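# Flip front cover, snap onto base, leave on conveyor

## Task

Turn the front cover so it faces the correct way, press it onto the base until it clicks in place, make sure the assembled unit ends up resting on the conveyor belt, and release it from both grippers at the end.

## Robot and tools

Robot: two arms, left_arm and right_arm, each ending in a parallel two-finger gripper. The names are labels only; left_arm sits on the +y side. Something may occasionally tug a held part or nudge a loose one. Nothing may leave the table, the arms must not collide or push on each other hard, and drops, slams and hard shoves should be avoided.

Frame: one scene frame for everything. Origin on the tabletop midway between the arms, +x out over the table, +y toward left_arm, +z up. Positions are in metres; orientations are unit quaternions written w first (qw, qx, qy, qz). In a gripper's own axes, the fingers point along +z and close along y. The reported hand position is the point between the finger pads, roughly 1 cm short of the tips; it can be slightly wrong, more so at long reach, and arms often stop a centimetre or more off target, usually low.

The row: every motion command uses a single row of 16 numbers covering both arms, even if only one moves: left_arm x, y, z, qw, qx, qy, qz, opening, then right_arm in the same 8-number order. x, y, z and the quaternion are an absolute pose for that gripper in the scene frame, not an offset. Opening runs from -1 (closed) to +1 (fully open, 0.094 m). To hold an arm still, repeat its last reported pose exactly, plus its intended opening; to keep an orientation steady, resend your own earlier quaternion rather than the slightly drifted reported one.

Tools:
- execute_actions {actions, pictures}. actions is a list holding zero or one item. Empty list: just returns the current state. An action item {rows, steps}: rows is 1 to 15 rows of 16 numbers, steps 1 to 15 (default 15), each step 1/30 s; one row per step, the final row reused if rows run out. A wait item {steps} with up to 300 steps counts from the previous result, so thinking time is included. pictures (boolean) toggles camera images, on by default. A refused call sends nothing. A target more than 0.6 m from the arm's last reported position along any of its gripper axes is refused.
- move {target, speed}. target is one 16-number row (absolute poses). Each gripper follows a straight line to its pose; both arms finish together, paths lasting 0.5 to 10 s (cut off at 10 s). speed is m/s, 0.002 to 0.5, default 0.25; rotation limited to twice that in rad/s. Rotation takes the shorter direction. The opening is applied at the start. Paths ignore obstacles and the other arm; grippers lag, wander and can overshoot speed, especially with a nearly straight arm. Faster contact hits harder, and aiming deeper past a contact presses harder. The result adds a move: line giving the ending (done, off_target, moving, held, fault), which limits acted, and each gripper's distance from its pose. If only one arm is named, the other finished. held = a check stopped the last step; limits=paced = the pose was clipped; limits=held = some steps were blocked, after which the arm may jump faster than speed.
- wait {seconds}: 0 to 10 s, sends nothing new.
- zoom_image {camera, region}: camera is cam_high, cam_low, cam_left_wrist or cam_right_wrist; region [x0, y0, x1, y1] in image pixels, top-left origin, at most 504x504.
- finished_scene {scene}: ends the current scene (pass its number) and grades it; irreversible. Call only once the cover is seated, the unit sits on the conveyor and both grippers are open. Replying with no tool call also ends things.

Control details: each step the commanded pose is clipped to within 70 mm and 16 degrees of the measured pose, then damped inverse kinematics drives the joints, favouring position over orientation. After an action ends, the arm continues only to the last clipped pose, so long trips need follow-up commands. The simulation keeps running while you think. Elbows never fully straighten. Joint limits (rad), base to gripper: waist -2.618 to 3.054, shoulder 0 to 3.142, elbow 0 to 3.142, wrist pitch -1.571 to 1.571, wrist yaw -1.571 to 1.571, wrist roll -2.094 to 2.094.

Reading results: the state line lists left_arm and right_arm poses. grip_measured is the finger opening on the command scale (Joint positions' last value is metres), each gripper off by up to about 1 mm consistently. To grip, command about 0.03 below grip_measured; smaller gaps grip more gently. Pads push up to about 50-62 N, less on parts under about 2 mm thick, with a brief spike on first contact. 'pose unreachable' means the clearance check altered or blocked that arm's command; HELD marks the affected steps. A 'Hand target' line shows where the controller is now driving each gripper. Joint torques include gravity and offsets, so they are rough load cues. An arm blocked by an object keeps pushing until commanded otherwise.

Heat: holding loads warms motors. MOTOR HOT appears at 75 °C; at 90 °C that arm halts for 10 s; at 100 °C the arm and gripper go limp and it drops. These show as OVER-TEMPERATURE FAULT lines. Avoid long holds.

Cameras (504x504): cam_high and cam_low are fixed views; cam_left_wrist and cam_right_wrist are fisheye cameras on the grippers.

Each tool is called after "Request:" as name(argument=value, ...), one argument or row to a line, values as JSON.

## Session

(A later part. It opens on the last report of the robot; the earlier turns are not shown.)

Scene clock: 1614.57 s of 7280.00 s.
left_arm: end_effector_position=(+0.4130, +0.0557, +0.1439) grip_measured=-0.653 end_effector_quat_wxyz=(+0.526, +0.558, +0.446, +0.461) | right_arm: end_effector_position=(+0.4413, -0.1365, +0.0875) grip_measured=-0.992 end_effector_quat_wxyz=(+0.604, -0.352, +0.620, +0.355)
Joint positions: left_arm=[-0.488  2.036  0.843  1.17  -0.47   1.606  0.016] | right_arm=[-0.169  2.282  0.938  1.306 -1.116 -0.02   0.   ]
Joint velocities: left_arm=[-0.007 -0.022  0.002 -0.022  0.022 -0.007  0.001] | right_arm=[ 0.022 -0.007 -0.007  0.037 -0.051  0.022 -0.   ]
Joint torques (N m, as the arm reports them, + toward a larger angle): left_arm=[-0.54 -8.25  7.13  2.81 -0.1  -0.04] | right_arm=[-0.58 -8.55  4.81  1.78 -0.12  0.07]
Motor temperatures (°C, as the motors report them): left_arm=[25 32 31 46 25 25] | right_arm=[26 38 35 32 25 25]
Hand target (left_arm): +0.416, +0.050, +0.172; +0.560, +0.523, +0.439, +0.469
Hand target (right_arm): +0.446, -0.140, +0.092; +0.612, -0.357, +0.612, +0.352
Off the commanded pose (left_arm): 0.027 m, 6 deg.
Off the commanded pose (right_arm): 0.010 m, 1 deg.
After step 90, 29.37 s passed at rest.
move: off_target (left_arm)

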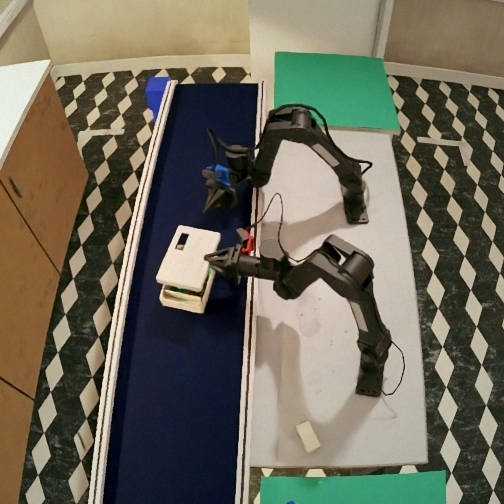

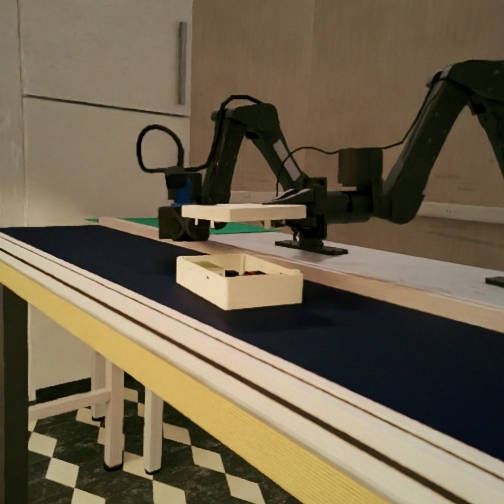

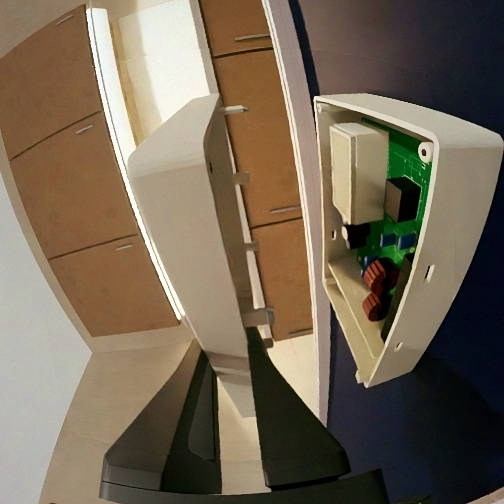

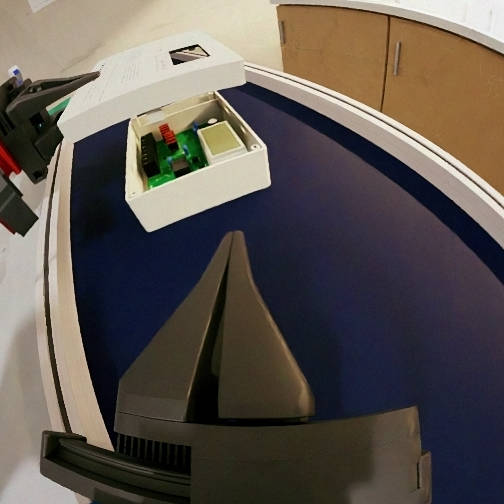

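Request:
move(
  target=[0.428,0.049,0.135,0.5636,0.5198,0.4575,0.4504,-0.685, 0.45,-0.14,0.09,0.6124,-0.3536,0.6124,0.3536,-1],
  speed=0.04,
)

Scene clock: 1663.67 s of 7280.00 s.
left_arm: end_effector_position=(+0.4188, +0.0506, +0.1072) grip_measured=-0.653 end_effector_quat_wxyz=(+0.523, +0.562, +0.458, +0.447) | right_arm: end_effector_position=(+0.4442, -0.1366, +0.0854) grip_measured=-0.992 end_effector_quat_wxyz=(+0.604, -0.350, +0.620, +0.358)
Joint positions: left_arm=[-0.488  2.155  0.871  1.225 -0.466  1.568  0.016] | right_arm=[-0.169  2.299  0.953  1.315 -1.118 -0.007  0.   ]
Joint velocities: left_arm=[ 0.002  0.017  0.022 -0.037 -0.051 -0.066  0.   ] | right_arm=[ 0.017  0.002  0.002 -0.007 -0.051 -0.007  0.   ]
Joint torques (N m, as the arm reports them, + toward a larger angle): left_arm=[ 0.71 -8.96  6.62  2.84 -0.02 -0.3 ] | right_arm=[-0.6  -8.74  4.87  1.81 -0.08  0.05]
Motor temperatures (°C, as the motors report them): left_arm=[25 34 30 48 25 25] | right_arm=[26 35 34 34 25 25]
Hand target (left_arm): +0.427, +0.050, +0.135; +0.563, +0.521, +0.457, +0.450
Hand target (right_arm): +0.450, -0.140, +0.090; +0.612, -0.354, +0.613, +0.354
Off the commanded pose (left_arm): 0.029 m, 7 deg.
Off the commanded pose (right_arm): 0.008 m, 1 deg.
After step 90, 44.47 s passed at rest.
move: off_target (left_arm)

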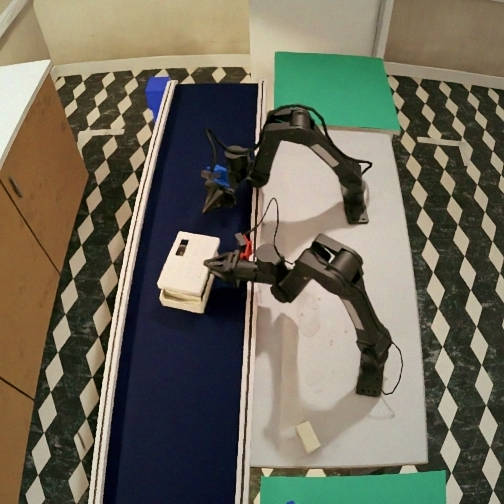

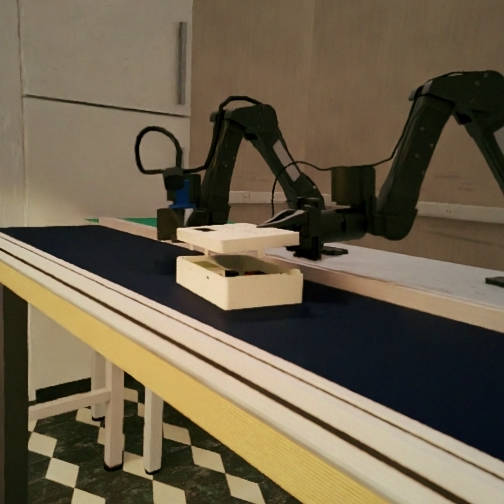

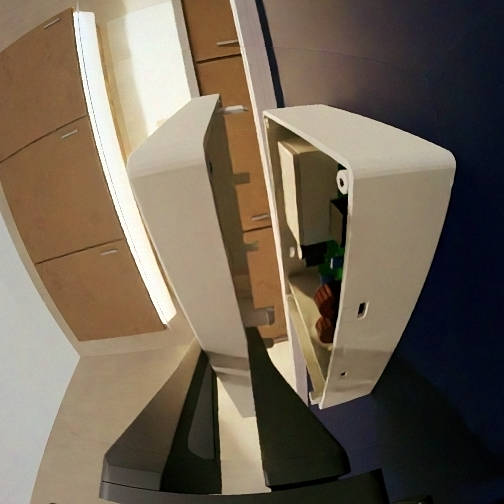

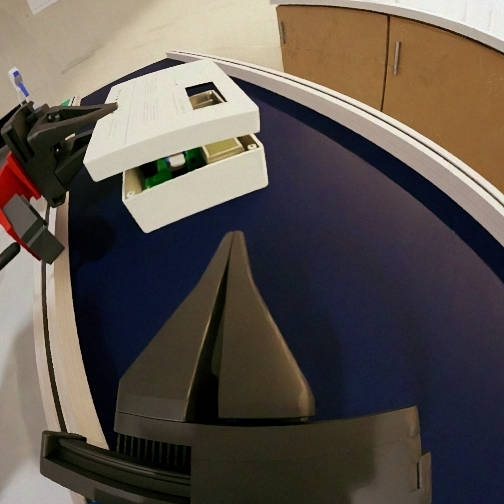

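Request:
zoom_image(
  camera="cam_low",
  region=[160, 205, 320, 320],
)

Request:
zoom_image(
  camera="cam_high",
  region=[140, 220, 240, 320],
)

Request:
zoom_image(
  camera="cam_right_wrist",
  region=[60, 50, 300, 250],
)

Region (160, 205, 320, 320) of cam_low's 504x504 image, scaled by 3.150, with more detail than that image has; it fills the top 362 rows of this view, and the rest is white.

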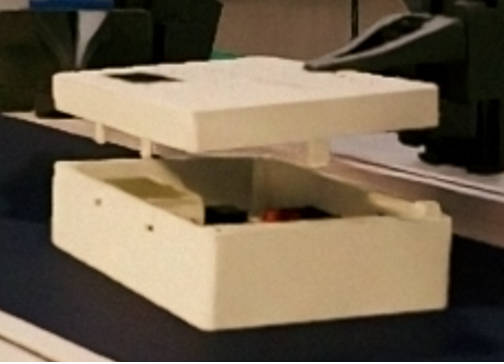

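Region (140, 220, 240, 320) of cam_high's 504x504 image, scaled by 5.040, with more detail than that image has.

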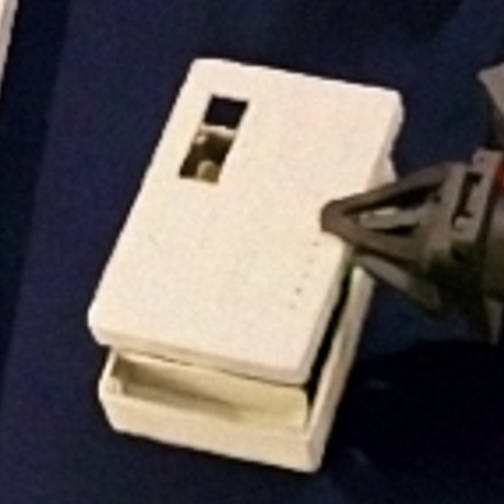

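Region (60, 50, 300, 250) of cam_right_wrist's 504x504 image, scaled by 2.100, with more detail than that image has.

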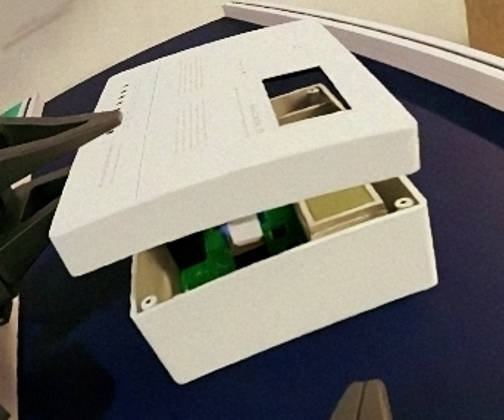

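Request:
move(
  target=[0.4305,0.0545,0.125,0.5592,0.4953,0.4751,0.4649,-0.685, 0.45,-0.14,0.09,0.6124,-0.3536,0.6124,0.3536,-1],
  speed=0.02,
)

Scene clock: 1742.77 s of 7280.00 s.
left_arm: end_effector_position=(+0.4242, +0.0578, +0.0994) grip_measured=-0.653 end_effector_quat_wxyz=(+0.522, +0.537, +0.475, +0.462) | right_arm: end_effector_position=(+0.4442, -0.1366, +0.0856) grip_measured=-0.992 end_effector_quat_wxyz=(+0.604, -0.350, +0.620, +0.358)
Joint positions: left_arm=[-0.488  2.216  0.893  1.291 -0.523  1.555  0.016] | right_arm=[-0.169  2.299  0.953  1.316 -1.118 -0.007  0.   ]
Joint velocities: left_arm=[-0.002 -0.002 -0.007 -0.051 -0.066  0.051  0.   ] | right_arm=[-0.002  0.002  0.017 -0.051 -0.066  0.081  0.   ]
Joint torques (N m, as the arm reports them, + toward a larger angle): left_arm=[-0.04 -9.05  6.31  2.76 -0.11 -0.31] | right_arm=[-0.59 -8.57  4.88  1.71 -0.08  0.02]
Motor temperatures (°C, as the motors report them): left_arm=[25 35 29 51 25 26] | right_arm=[26 35 34 35 25 25]
Hand target (left_arm): +0.429, +0.055, +0.125; +0.559, +0.496, +0.475, +0.464
Hand target (right_arm): +0.450, -0.140, +0.090; +0.612, -0.354, +0.613, +0.353
Off the commanded pose (left_arm): 0.027 m, 6 deg.
Off the commanded pose (right_arm): 0.008 m, 1 deg.
After step 90, 72.00 s passed at rest.
move: off_target (left_arm)

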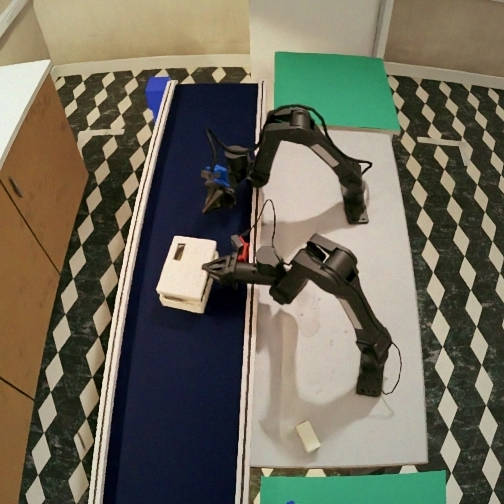

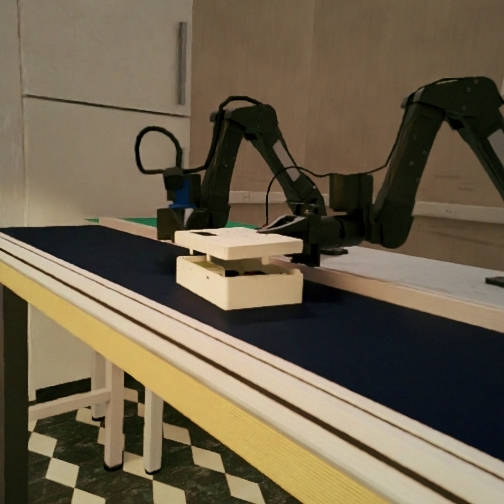

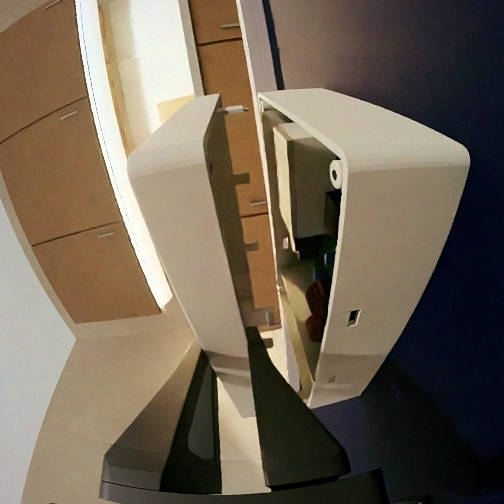

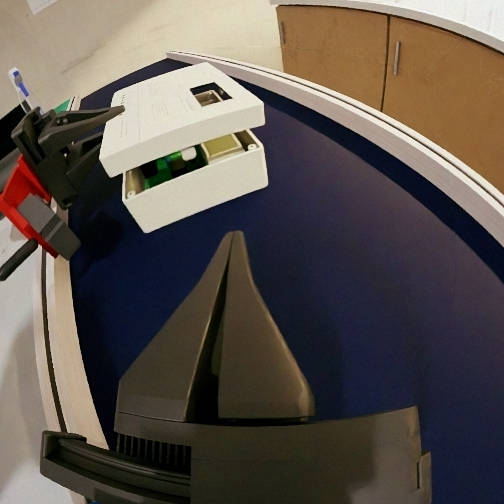

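Request:
zoom_image(
  camera="cam_low",
  region=[160, 205, 320, 320],
)

Request:
zoom_image(
  camera="cam_right_wrist",
  region=[60, 50, 300, 250],
)

Request:
zoom_image(
  camera="cam_left_wrist",
  region=[180, 70, 400, 290],
)

Region (160, 205, 320, 320) of cam_low's 504x504 image, scaled by 3.150, with more detail than that image has; it fills the top 362 rows of this view, and the rest is white.

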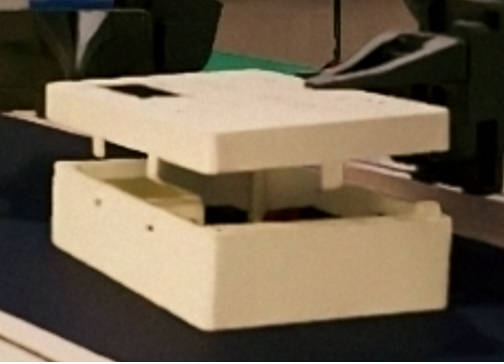

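Region (60, 50, 300, 250) of cam_right_wrist's 504x504 image, scaled by 2.100, with more detail than that image has.

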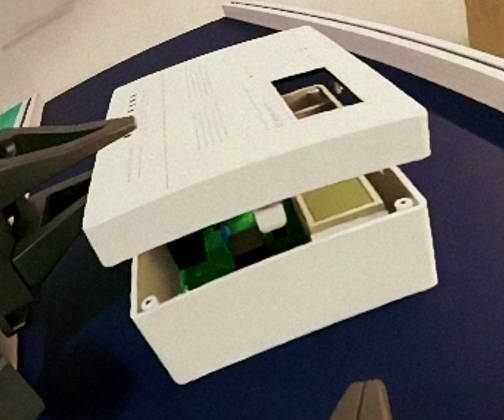

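Region (180, 70, 400, 290) of cam_left_wrist's 504x504 image, scaled by 2.291, with more detail than that image has.

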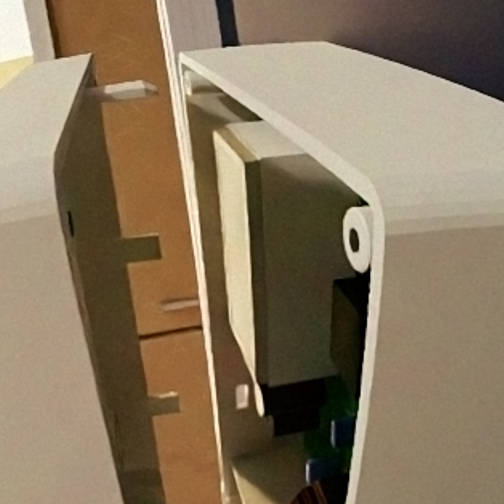

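Request:
move(
  target=[0.428,0.055,0.114,0.5592,0.4953,0.4751,0.4649,-0.685, 0.45,-0.14,0.09,0.6124,-0.3536,0.6124,0.3536,-1],
  speed=0.015,
)

Scene clock: 1778.03 s of 7280.00 s.
left_arm: end_effector_position=(+0.4238, +0.0589, +0.0901) grip_measured=-0.653 end_effector_quat_wxyz=(+0.523, +0.534, +0.475, +0.463) | right_arm: end_effector_position=(+0.4442, -0.1366, +0.0856) grip_measured=-0.992 end_effector_quat_wxyz=(+0.604, -0.350, +0.620, +0.358)
Joint positions: left_arm=[-0.488  2.254  0.893  1.334 -0.527  1.555  0.016] | right_arm=[-0.169  2.299  0.953  1.316 -1.118 -0.007  0.   ]
Joint velocities: left_arm=[-0.002 -0.007 -0.007 -0.051  0.037 -0.022  0.   ] | right_arm=[ 0.002  0.002 -0.012  0.022 -0.007  0.051 -0.   ]
Joint torques (N m, as the arm reports them, + toward a larger angle): left_arm=[-0.28 -9.35  5.53  2.75 -0.13 -0.32] | right_arm=[-0.63 -8.65  4.86  1.76 -0.07  0.06]
Motor temperatures (°C, as the motors report them): left_arm=[25 35 29 51 25 26] | right_arm=[26 35 34 35 25 25]
Hand target (left_arm): +0.427, +0.056, +0.114; +0.559, +0.496, +0.475, +0.464
Hand target (right_arm): +0.450, -0.140, +0.090; +0.612, -0.354, +0.613, +0.353
Off the commanded pose (left_arm): 0.025 m, 6 deg.
Off the commanded pose (right_arm): 0.008 m, 1 deg.
After step 90, 28.30 s passed at rest.
move: off_target (left_arm)

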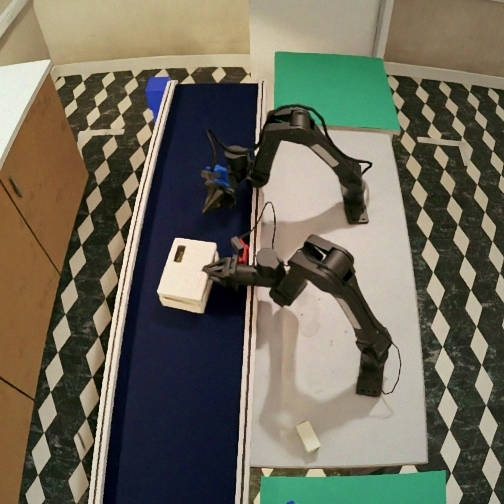

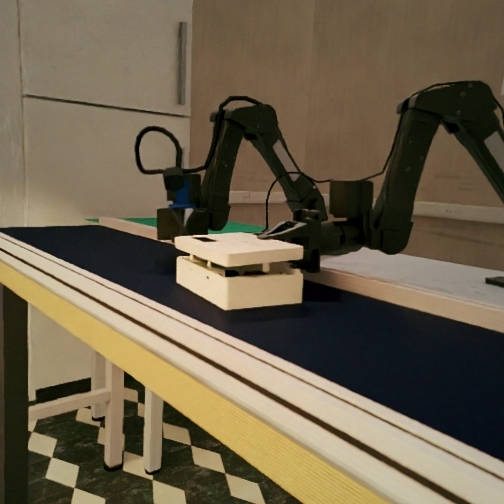

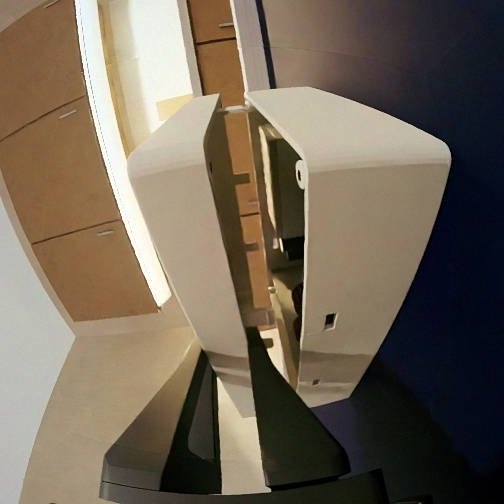

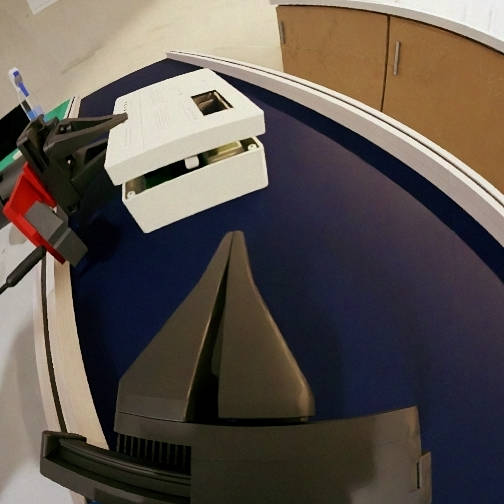

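Request:
zoom_image(
  camera="cam_right_wrist",
  region=[190, 90, 290, 190],
)

Request:
zoom_image(
  camera="cam_left_wrist",
  region=[190, 70, 330, 210],
)

Request:
zoom_image(
  camera="cam_low",
  region=[160, 205, 320, 320],
)

Region (190, 90, 290, 190) of cam_right_wrist's 504x504 image, scaled by 5.040, with more detail than that image has.

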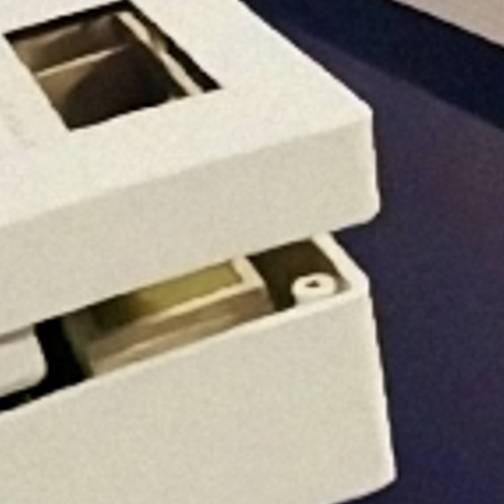

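Region (190, 70, 330, 210) of cam_left_wrist's 504x504 image, scaled by 3.600, with more detail than that image has.

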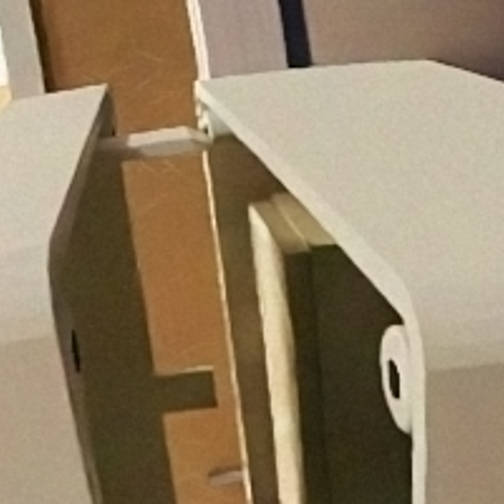

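Region (160, 205, 320, 320) of cam_low's 504x504 image, scaled by 3.150, with more detail than that image has; it fills the top 362 rows of this view, and the rest is white.

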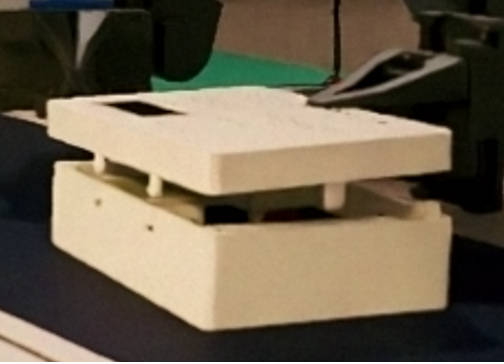

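Request:
execute_actions(
  actions=[
    {"rows": [[0.4275,0.0554,0.1131,0.5583,0.4962,0.4753,0.4648,-0.685, 0.45,-0.14,0.09,0.6124,-0.3536,0.6124,0.3536,-1],[0.4271,0.0557,0.1122,0.5574,0.4971,0.4755,0.4646,-0.685, 0.45,-0.14,0.09,0.6124,-0.3536,0.6124,0.3536,-1],[0.4266,0.0561,0.1112,0.5566,0.4981,0.4758,0.4645,-0.685, 0.45,-0.14,0.09,0.6124,-0.3536,0.6124,0.3536,-1],[0.4261,0.0564,0.1103,0.5557,0.4990,0.4760,0.4643,-0.685, 0.45,-0.14,0.09,0.6124,-0.3536,0.6124,0.3536,-1],[0.4257,0.0568,0.1094,0.5548,0.4999,0.4762,0.4642,-0.685, 0.45,-0.14,0.09,0.6124,-0.3536,0.6124,0.3536,-1],[0.4252,0.0572,0.1085,0.5539,0.5008,0.4764,0.4640,-0.685, 0.45,-0.14,0.09,0.6124,-0.3536,0.6124,0.3536,-1],[0.4247,0.0575,0.1076,0.5530,0.5017,0.4766,0.4639,-0.685, 0.45,-0.14,0.09,0.6124,-0.3536,0.6124,0.3536,-1],[0.4242,0.0579,0.1066,0.5522,0.5027,0.4769,0.4637,-0.685, 0.45,-0.14,0.09,0.6124,-0.3536,0.6124,0.3536,-1],[0.4238,0.0582,0.1057,0.5513,0.5036,0.4771,0.4636,-0.685, 0.45,-0.14,0.09,0.6124,-0.3536,0.6124,0.3536,-1],[0.4233,0.0586,0.1048,0.5504,0.5045,0.4773,0.4634,-0.685, 0.45,-0.14,0.09,0.6124,-0.3536,0.6124,0.3536,-1]], "steps": 15},
  ],
  pictures=false,
)

Scene clock: 1845.60 s of 7280.00 s.
left_arm: end_effector_position=(+0.4238, +0.0589, +0.0903) grip_measured=-0.653 end_effector_quat_wxyz=(+0.523, +0.534, +0.476, +0.463) | right_arm: end_effector_position=(+0.4442, -0.1366, +0.0856) grip_measured=-0.992 end_effector_quat_wxyz=(+0.604, -0.350, +0.620, +0.358)
Joint positions: left_arm=[-0.488  2.254  0.893  1.335 -0.527  1.555  0.016] | right_arm=[-0.169  2.299  0.953  1.316 -1.118 -0.007  0.   ]
Joint velocities: left_arm=[ 0.002 -0.002  0.002 -0.037 -0.007 -0.022 -0.001] | right_arm=[-0.002 -0.017 -0.012  0.007 -0.081 -0.022 -0.001]
Joint torques (N m, as the arm reports them, + toward a larger angle): left_arm=[-0.25 -8.99  3.69  2.78 -0.14 -0.29] | right_arm=[-0.62 -8.6   4.74  1.78 -0.08  0.03]
Motor temperatures (°C, as the motors report them): left_arm=[25 36 29 53 25 26] | right_arm=[26 35 34 35 25 25]
Hand target (left_arm): +0.423, +0.059, +0.105; +0.550, +0.505, +0.478, +0.462
Hand target (right_arm): +0.450, -0.140, +0.090; +0.612, -0.354, +0.613, +0.353
Off the commanded pose (left_arm): 0.014 m, 5 deg.
Off the commanded pose (right_arm): 0.008 m, 1 deg.
Steps of this call (steps 1 to 90: nothing new was sent; then 64.07 s passed at rest; steps 91 to 105: all 15 steps of this action). Readings (end_effector_position):
91: left_arm (+0.4238, +0.0589, +0.0903) | right_arm (+0.4442, -0.1366, +0.0856)
92: left_arm (+0.4238, +0.0589, +0.0903) | right_arm (+0.4442, -0.1366, +0.0856)
94: left_arm (+0.4238, +0.0589, +0.0903) | right_arm (+0.4442, -0.1366, +0.0856)
98: left_arm (+0.4238, +0.0589, +0.0903) | right_arm (+0.4442, -0.1366, +0.0856)
105: the state above

Request:
execute_actions(
  actions=[
    {"rows": [[0.4229,0.0589,0.1043,0.5501,0.5048,0.4774,0.4634,-0.685, 0.45,-0.14,0.09,0.6124,-0.3536,0.6124,0.3536,-1],[0.4226,0.0592,0.1038,0.5498,0.5051,0.4774,0.4633,-0.685, 0.45,-0.14,0.09,0.6124,-0.3536,0.6124,0.3536,-1],[0.4222,0.0594,0.1034,0.5496,0.5053,0.4775,0.4633,-0.685, 0.45,-0.14,0.09,0.6124,-0.3536,0.6124,0.3536,-1],[0.4219,0.0597,0.1029,0.5493,0.5056,0.4775,0.4632,-0.685, 0.45,-0.14,0.09,0.6124,-0.3536,0.6124,0.3536,-1],[0.4215,0.0600,0.1024,0.5490,0.5059,0.4776,0.4632,-0.685, 0.45,-0.14,0.09,0.6124,-0.3536,0.6124,0.3536,-1]], "steps": 15},
  ],
  pictures=false,
)

Scene clock: 1862.60 s of 7280.00 s.
left_arm: end_effector_position=(+0.4239, +0.0590, +0.0917) grip_measured=-0.653 end_effector_quat_wxyz=(+0.525, +0.532, +0.475, +0.464) | right_arm: end_effector_position=(+0.4442, -0.1366, +0.0856) grip_measured=-0.992 end_effector_quat_wxyz=(+0.604, -0.350, +0.620, +0.358)
Joint positions: left_arm=[-0.488  2.254  0.893  1.341 -0.528  1.555  0.016] | right_arm=[-0.169  2.299  0.953  1.316 -1.118 -0.007  0.   ]
Joint velocities: left_arm=[ 0.002  0.007 -0.012 -0.081  0.022 -0.007 -0.001] | right_arm=[-0.002  0.002  0.007 -0.022  0.066 -0.066  0.001]
Joint torques (N m, as the arm reports them, + toward a larger angle): left_arm=[-0.25 -8.86  2.94  2.78 -0.12 -0.29] | right_arm=[-0.55 -8.68  4.92  1.76 -0.07  0.03]
Motor temperatures (°C, as the motors report them): left_arm=[25 36 28 53 25 26] | right_arm=[26 35 33 36 25 25]
Hand target (left_arm): +0.422, +0.060, +0.102; +0.548, +0.507, +0.478, +0.462
Hand target (right_arm): +0.450, -0.140, +0.090; +0.612, -0.354, +0.613, +0.353
Off the commanded pose (left_arm): 0.011 m, 4 deg.
Off the commanded pose (right_arm): 0.008 m, 1 deg.
Steps of this call (steps 1 to 90: nothing new was sent; then 13.50 s passed at rest; steps 91 to 105: all 15 steps of this action). Readings (end_effector_position):
91: left_arm (+0.4238, +0.0589, +0.0903) | right_arm (+0.4442, -0.1366, +0.0856)
92: left_arm (+0.4238, +0.0589, +0.0904) | right_arm (+0.4442, -0.1366, +0.0856)
94: left_arm (+0.4238, +0.0589, +0.0907) | right_arm (+0.4442, -0.1366, +0.0856)
98: left_arm (+0.4239, +0.0589, +0.0914) | right_arm (+0.4442, -0.1366, +0.0856)
105: the state above

Request:
execute_actions(
  actions=[
    {"rows": [[0.4212,0.0602,0.1019,0.5485,0.5065,0.4777,0.4631,-0.685, 0.45,-0.14,0.09,0.6124,-0.3536,0.6124,0.3536,-1],[0.4210,0.0604,0.1013,0.5479,0.5070,0.4779,0.4630,-0.685, 0.45,-0.14,0.09,0.6124,-0.3536,0.6124,0.3536,-1],[0.4207,0.0606,0.1008,0.5474,0.5076,0.4780,0.4629,-0.685, 0.45,-0.14,0.09,0.6124,-0.3536,0.6124,0.3536,-1],[0.4205,0.0608,0.1002,0.5468,0.5081,0.4782,0.4628,-0.685, 0.45,-0.14,0.09,0.6124,-0.3536,0.6124,0.3536,-1],[0.4202,0.0610,0.0997,0.5463,0.5087,0.4783,0.4627,-0.685, 0.45,-0.14,0.09,0.6124,-0.3536,0.6124,0.3536,-1]], "steps": 15},
  ],
  pictures=false,
)

Scene clock: 1881.03 s of 7280.00 s.
left_arm: end_effector_position=(+0.4213, +0.0609, +0.0879) grip_measured=-0.653 end_effector_quat_wxyz=(+0.522, +0.535, +0.476, +0.463) | right_arm: end_effector_position=(+0.4442, -0.1366, +0.0856) grip_measured=-0.992 end_effector_quat_wxyz=(+0.604, -0.350, +0.620, +0.358)
Joint positions: left_arm=[-0.488  2.254  0.879  1.345 -0.528  1.555  0.016] | right_arm=[-0.169  2.299  0.953  1.316 -1.118 -0.007  0.   ]
Joint velocities: left_arm=[ 0.002 -0.007 -0.002  0.007 -0.022 -0.051 -0.001] | right_arm=[ 0.007 -0.002  0.012 -0.022  0.051  0.022  0.   ]
Joint torques (N m, as the arm reports them, + toward a larger angle): left_arm=[-0.16 -8.85  3.26  2.8  -0.12 -0.28] | right_arm=[-0.61 -8.65  4.82  1.74 -0.08  0.03]
Motor temperatures (°C, as the motors report them): left_arm=[25 36 28 53 25 26] | right_arm=[26 35 33 36 25 25]
Hand target (left_arm): +0.420, +0.061, +0.100; +0.546, +0.509, +0.479, +0.462
Hand target (right_arm): +0.450, -0.140, +0.090; +0.612, -0.354, +0.613, +0.353
Off the commanded pose (left_arm): 0.012 m, 4 deg.
Off the commanded pose (right_arm): 0.008 m, 1 deg.
Steps of this call (steps 1 to 90: nothing new was sent; then 14.93 s passed at rest; steps 91 to 105: all 15 steps of this action). Readings (end_effector_position):
91: left_arm (+0.4239, +0.0590, +0.0918) | right_arm (+0.4442, -0.1366, +0.0856)
92: left_arm (+0.4239, +0.0590, +0.0918) | right_arm (+0.4442, -0.1366, +0.0856)
94: left_arm (+0.4232, +0.0595, +0.0912) | right_arm (+0.4442, -0.1366, +0.0856)
98: left_arm (+0.4215, +0.0608, +0.0882) | right_arm (+0.4442, -0.1366, +0.0856)
105: the state above

Request:
execute_actions(
  actions=[],
)

Request:
zoom_image(
  camera="cam_right_wrist",
  region=[90, 80, 290, 250],
)

Request:
zoom_image(
  camera="cam_low",
  region=[160, 205, 320, 320],
)

Request:
zoom_image(
  camera="cam_left_wrist",
  region=[190, 70, 330, 210],
)

Scene clock: 1888.30 s of 7280.00 s.
left_arm: end_effector_position=(+0.4213, +0.0609, +0.0879) grip_measured=-0.653 end_effector_quat_wxyz=(+0.522, +0.535, +0.476, +0.463) | right_arm: end_effector_position=(+0.4442, -0.1366, +0.0856) grip_measured=-0.992 end_effector_quat_wxyz=(+0.604, -0.350, +0.620, +0.358)
Joint positions: left_arm=[-0.488  2.254  0.879  1.345 -0.528  1.555  0.016] | right_arm=[-0.169  2.299  0.953  1.316 -1.118 -0.007  0.   ]
Joint velocities: left_arm=[ 0.012  0.022 -0.002 -0.022  0.007 -0.007 -0.   ] | right_arm=[-0.002  0.007 -0.012 -0.007 -0.007 -0.066 -0.001]
Joint torques (N m, as the arm reports them, + toward a larger angle): left_arm=[-0.22 -8.8   3.39  2.76 -0.13 -0.27] | right_arm=[-0.6  -8.68  4.9   1.77 -0.08  0.03]
Motor temperatures (°C, as the motors report them): left_arm=[25 36 28 53 25 26] | right_arm=[26 35 33 36 25 25]
Hand target (left_arm): +0.420, +0.061, +0.100; +0.546, +0.509, +0.479, +0.462
Hand target (right_arm): +0.450, -0.140, +0.090; +0.612, -0.354, +0.613, +0.353
Off the commanded pose (left_arm): 0.012 m, 4 deg.
Off the commanded pose (right_arm): 0.008 m, 1 deg.
Steps of this call (steps 1 to 90: nothing new was sent; then 4.27 s passed at rest). Readings (end_effector_position):
1: left_arm (+0.4213, +0.0609, +0.0879) | right_arm (+0.4442, -0.1366, +0.0856)
2: left_arm (+0.4213, +0.0609, +0.0879) | right_arm (+0.4442, -0.1366, +0.0856)
4: left_arm (+0.4213, +0.0609, +0.0879) | right_arm (+0.4442, -0.1366, +0.0856)
8: left_arm (+0.4213, +0.0609, +0.0879) | right_arm (+0.4442, -0.1366, +0.0856)
90: the state above

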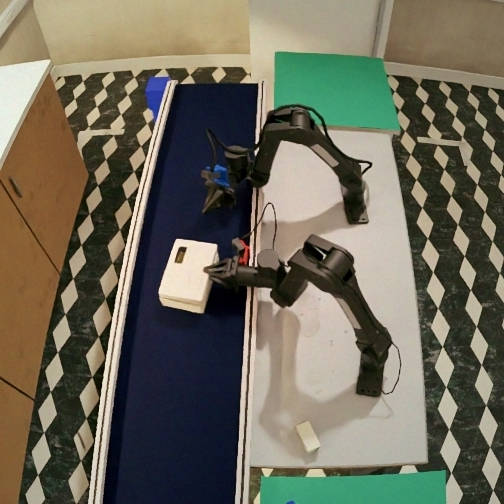

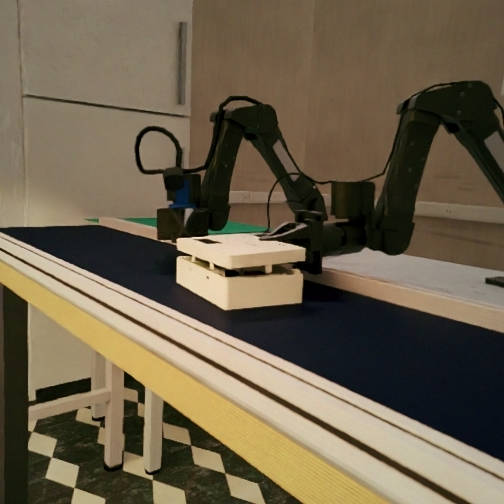

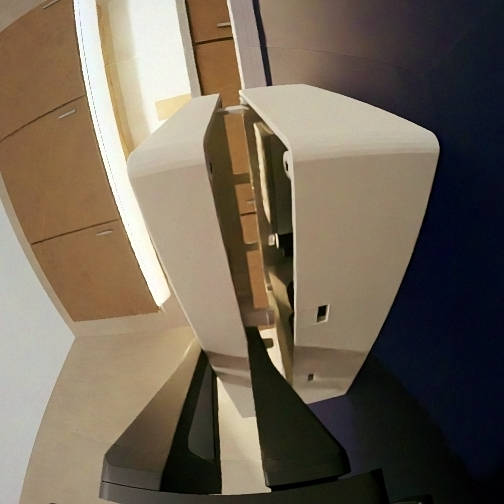

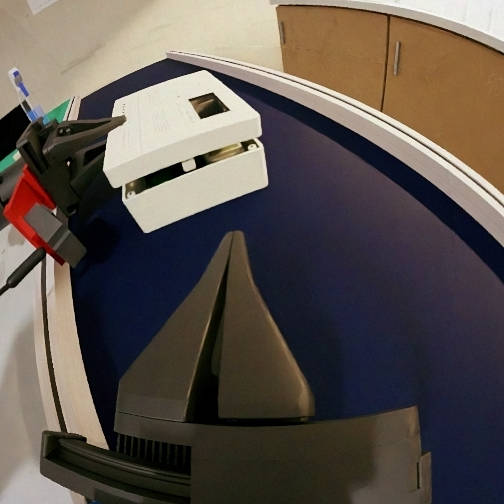

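Region (90, 80, 290, 250) of cam_right_wrist's 504x504 image, scaled by 2.520, with more detail than that image has; it fills the top 428 rows of this view, and the rest is white.

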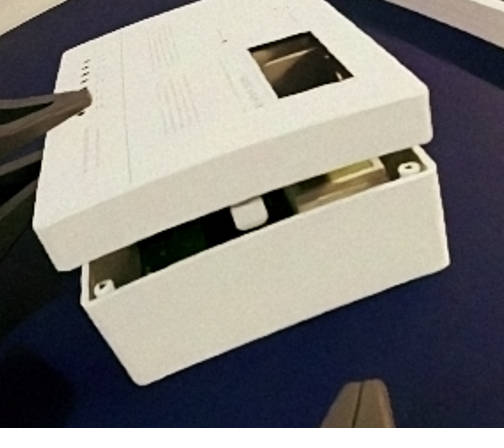

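Region (160, 205, 320, 320) of cam_low's 504x504 image, scaled by 3.150, with more detail than that image has; it fills the top 362 rows of this view, and the rest is white.

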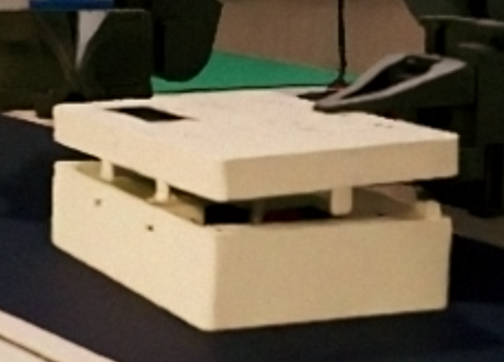

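Region (190, 70, 330, 210) of cam_left_wrist's 504x504 image, scaled by 3.600, with more detail than that image has.

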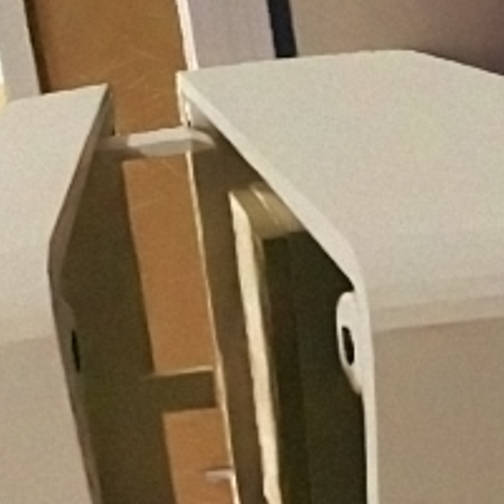

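Request:
execute_actions(
  actions=[
    {"rows": [[0.4202,0.0610,0.0991,0.5463,0.5087,0.4783,0.4627,-0.685, 0.45,-0.14,0.09,0.6124,-0.3536,0.6124,0.3536,-1],[0.4202,0.0610,0.0985,0.5463,0.5087,0.4783,0.4627,-0.685, 0.45,-0.14,0.09,0.6124,-0.3536,0.6124,0.3536,-1],[0.4202,0.0610,0.0979,0.5463,0.5087,0.4783,0.4627,-0.685, 0.45,-0.14,0.09,0.6124,-0.3536,0.6124,0.3536,-1],[0.4202,0.0610,0.0973,0.5463,0.5087,0.4783,0.4627,-0.685, 0.45,-0.14,0.09,0.6124,-0.3536,0.6124,0.3536,-1],[0.4202,0.0610,0.0967,0.5463,0.5087,0.4783,0.4627,-0.685, 0.45,-0.14,0.09,0.6124,-0.3536,0.6124,0.3536,-1],[0.4202,0.0610,0.0961,0.5463,0.5087,0.4783,0.4627,-0.685, 0.45,-0.14,0.09,0.6124,-0.3536,0.6124,0.3536,-1],[0.4202,0.0610,0.0955,0.5463,0.5087,0.4783,0.4627,-0.685, 0.45,-0.14,0.09,0.6124,-0.3536,0.6124,0.3536,-1],[0.4202,0.0610,0.0949,0.5463,0.5087,0.4783,0.4627,-0.685, 0.45,-0.14,0.09,0.6124,-0.3536,0.6124,0.3536,-1],[0.4202,0.0610,0.0943,0.5463,0.5087,0.4783,0.4627,-0.685, 0.45,-0.14,0.09,0.6124,-0.3536,0.6124,0.3536,-1],[0.4202,0.0610,0.0937,0.5463,0.5087,0.4783,0.4627,-0.685, 0.45,-0.14,0.09,0.6124,-0.3536,0.6124,0.3536,-1]], "steps": 15},
  ],
)

Scene clock: 1919.63 s of 7280.00 s.
left_arm: end_effector_position=(+0.4209, +0.0620, +0.0807) grip_measured=-0.653 end_effector_quat_wxyz=(+0.520, +0.535, +0.478, +0.464) | right_arm: end_effector_position=(+0.4442, -0.1366, +0.0856) grip_measured=-0.992 end_effector_quat_wxyz=(+0.604, -0.350, +0.620, +0.358)
Joint positions: left_arm=[-0.488  2.278  0.879  1.365 -0.532  1.553  0.016] | right_arm=[-0.169  2.299  0.953  1.316 -1.118 -0.006  0.   ]
Joint velocities: left_arm=[-0.032  0.017 -0.012 -0.007  0.022 -0.022 -0.001] | right_arm=[-0.022  0.012 -0.012 -0.022  0.037 -0.007  0.001]
Joint torques (N m, as the arm reports them, + toward a larger angle): left_arm=[-0.22 -8.75  3.46  2.74 -0.03 -0.27] | right_arm=[-0.52 -8.62  4.91  1.76 -0.11  0.08]
Motor temperatures (°C, as the motors report them): left_arm=[25 36 28 54 25 26] | right_arm=[26 35 33 36 25 25]
Hand target (left_arm): +0.420, +0.061, +0.094; +0.546, +0.510, +0.479, +0.462
Hand target (right_arm): +0.450, -0.140, +0.090; +0.612, -0.354, +0.613, +0.353
Off the commanded pose (left_arm): 0.013 m, 4 deg.
Off the commanded pose (right_arm): 0.008 m, 1 deg.
Steps of this call (steps 1 to 90: nothing new was sent; then 27.83 s passed at rest; steps 91 to 105: all 15 steps of this action). Readings (end_effector_position):
91: left_arm (+0.4213, +0.0609, +0.0879) | right_arm (+0.4442, -0.1366, +0.0856)
92: left_arm (+0.4213, +0.0609, +0.0879) | right_arm (+0.4442, -0.1366, +0.0856)
94: left_arm (+0.4213, +0.0609, +0.0877) | right_arm (+0.4442, -0.1366, +0.0856)
98: left_arm (+0.4211, +0.0615, +0.0838) | right_arm (+0.4442, -0.1366, +0.0856)
105: the state above

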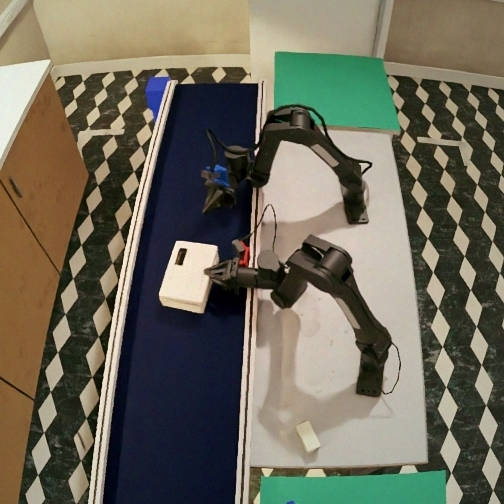

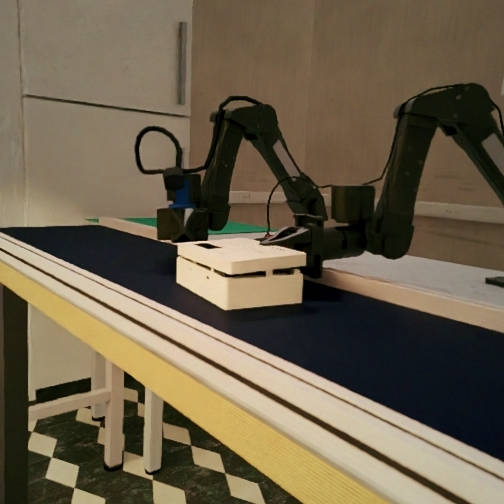

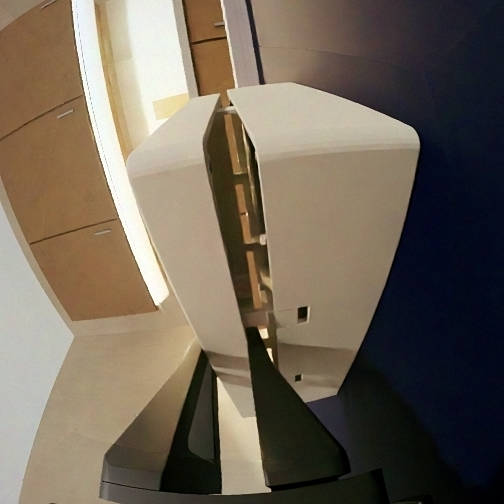

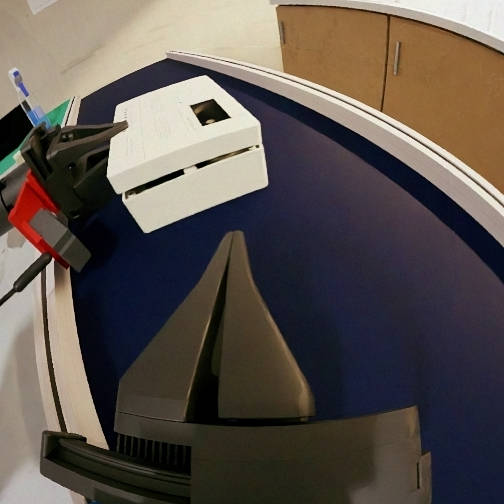

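Request:
execute_actions(
  actions=[],
)

Scene clock: 1945.87 s of 7280.00 s.
left_arm: end_effector_position=(+0.4209, +0.0620, +0.0807) grip_measured=-0.653 end_effector_quat_wxyz=(+0.520, +0.535, +0.478, +0.464) | right_arm: end_effector_position=(+0.4442, -0.1366, +0.0856) grip_measured=-0.992 end_effector_quat_wxyz=(+0.604, -0.350, +0.620, +0.358)
Joint positions: left_arm=[-0.488  2.279  0.879  1.366 -0.532  1.553  0.016] | right_arm=[-0.169  2.299  0.953  1.316 -1.118 -0.006  0.   ]
Joint velocities: left_arm=[ 0.007 -0.002  0.002  0.022  0.051 -0.037  0.   ] | right_arm=[ 0.012  0.017  0.007 -0.007  0.037 -0.022  0.   ]
Joint torques (N m, as the arm reports them, + toward a larger angle): left_arm=[-0.23 -8.96  3.47  2.75 -0.08 -0.27] | right_arm=[-0.47 -8.43  5.01  1.78 -0.1   0.03]
Motor temperatures (°C, as the motors report them): left_arm=[25 36 27 54 25 26] | right_arm=[26 35 33 36 25 25]
Hand target (left_arm): +0.420, +0.061, +0.094; +0.546, +0.510, +0.479, +0.462
Hand target (right_arm): +0.450, -0.140, +0.090; +0.612, -0.354, +0.613, +0.353
Off the commanded pose (left_arm): 0.013 m, 4 deg.
Off the commanded pose (right_arm): 0.008 m, 1 deg.
Steps of this call (steps 1 to 90: nothing new was sent; then 23.23 s passed at rest). Readings (end_effector_position):
1: left_arm (+0.4208, +0.0620, +0.0806) | right_arm (+0.4442, -0.1366, +0.0856)
2: left_arm (+0.4208, +0.0620, +0.0806) | right_arm (+0.4442, -0.1366, +0.0856)
4: left_arm (+0.4209, +0.0620, +0.0807) | right_arm (+0.4442, -0.1366, +0.0856)
8: left_arm (+0.4209, +0.0620, +0.0807) | right_arm (+0.4442, -0.1366, +0.0856)
90: the state above

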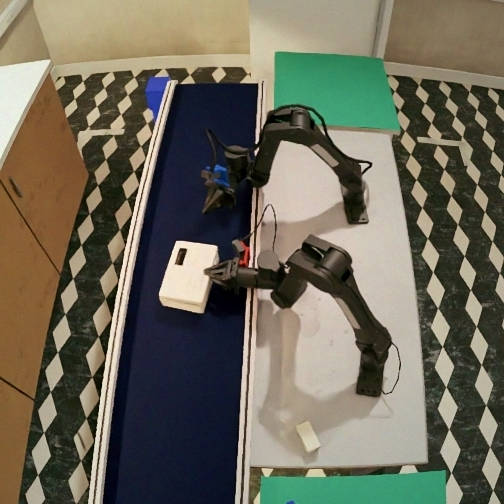

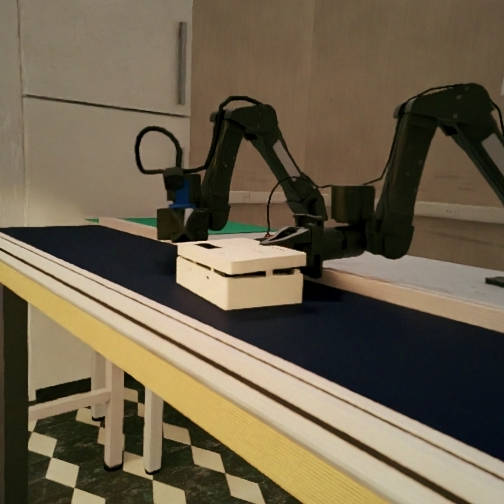

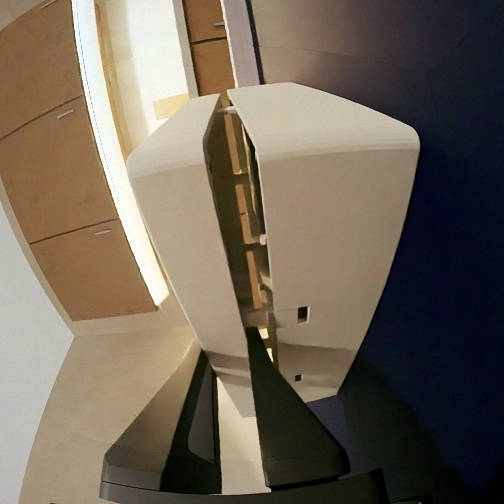

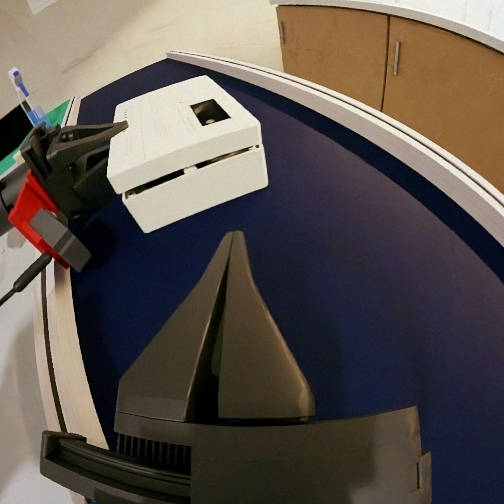

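Request:
zoom_image(
  camera="cam_low",
  region=[160, 220, 340, 320],
)

Request:
zoom_image(
  camera="cam_right_wrist",
  region=[60, 60, 290, 250],
)

Request:
zoom_image(
  camera="cam_left_wrist",
  region=[150, 80, 400, 420],
)

Region (160, 220, 340, 320) of cam_low's 504x504 image, scaled by 2.800, with more detail than that image has.

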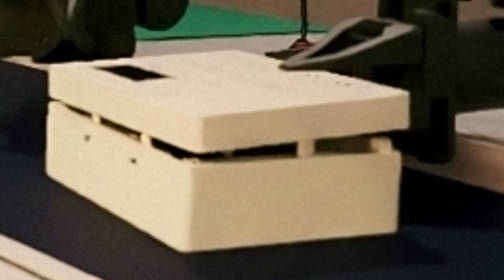

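Region (60, 60, 290, 250) of cam_right_wrist's 504x504 image, scaled by 2.191, with more detail than that image has; it fills the top 416 rows of this view, and the rest is white.

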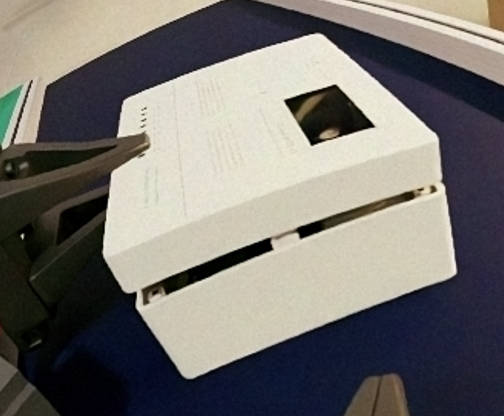

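Region (150, 80, 400, 420) of cam_left_wrist's 504x504 image, scaled by 1.482, with more detail than that image has; it fills the left 371 columns of this view, and the rest is white.

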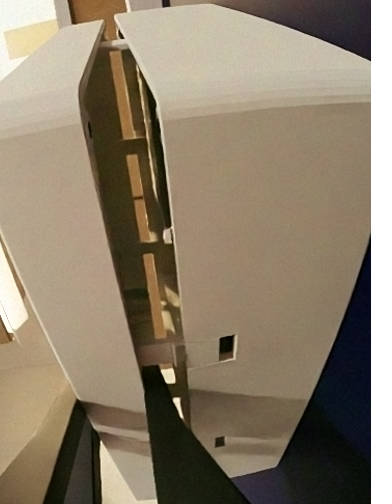

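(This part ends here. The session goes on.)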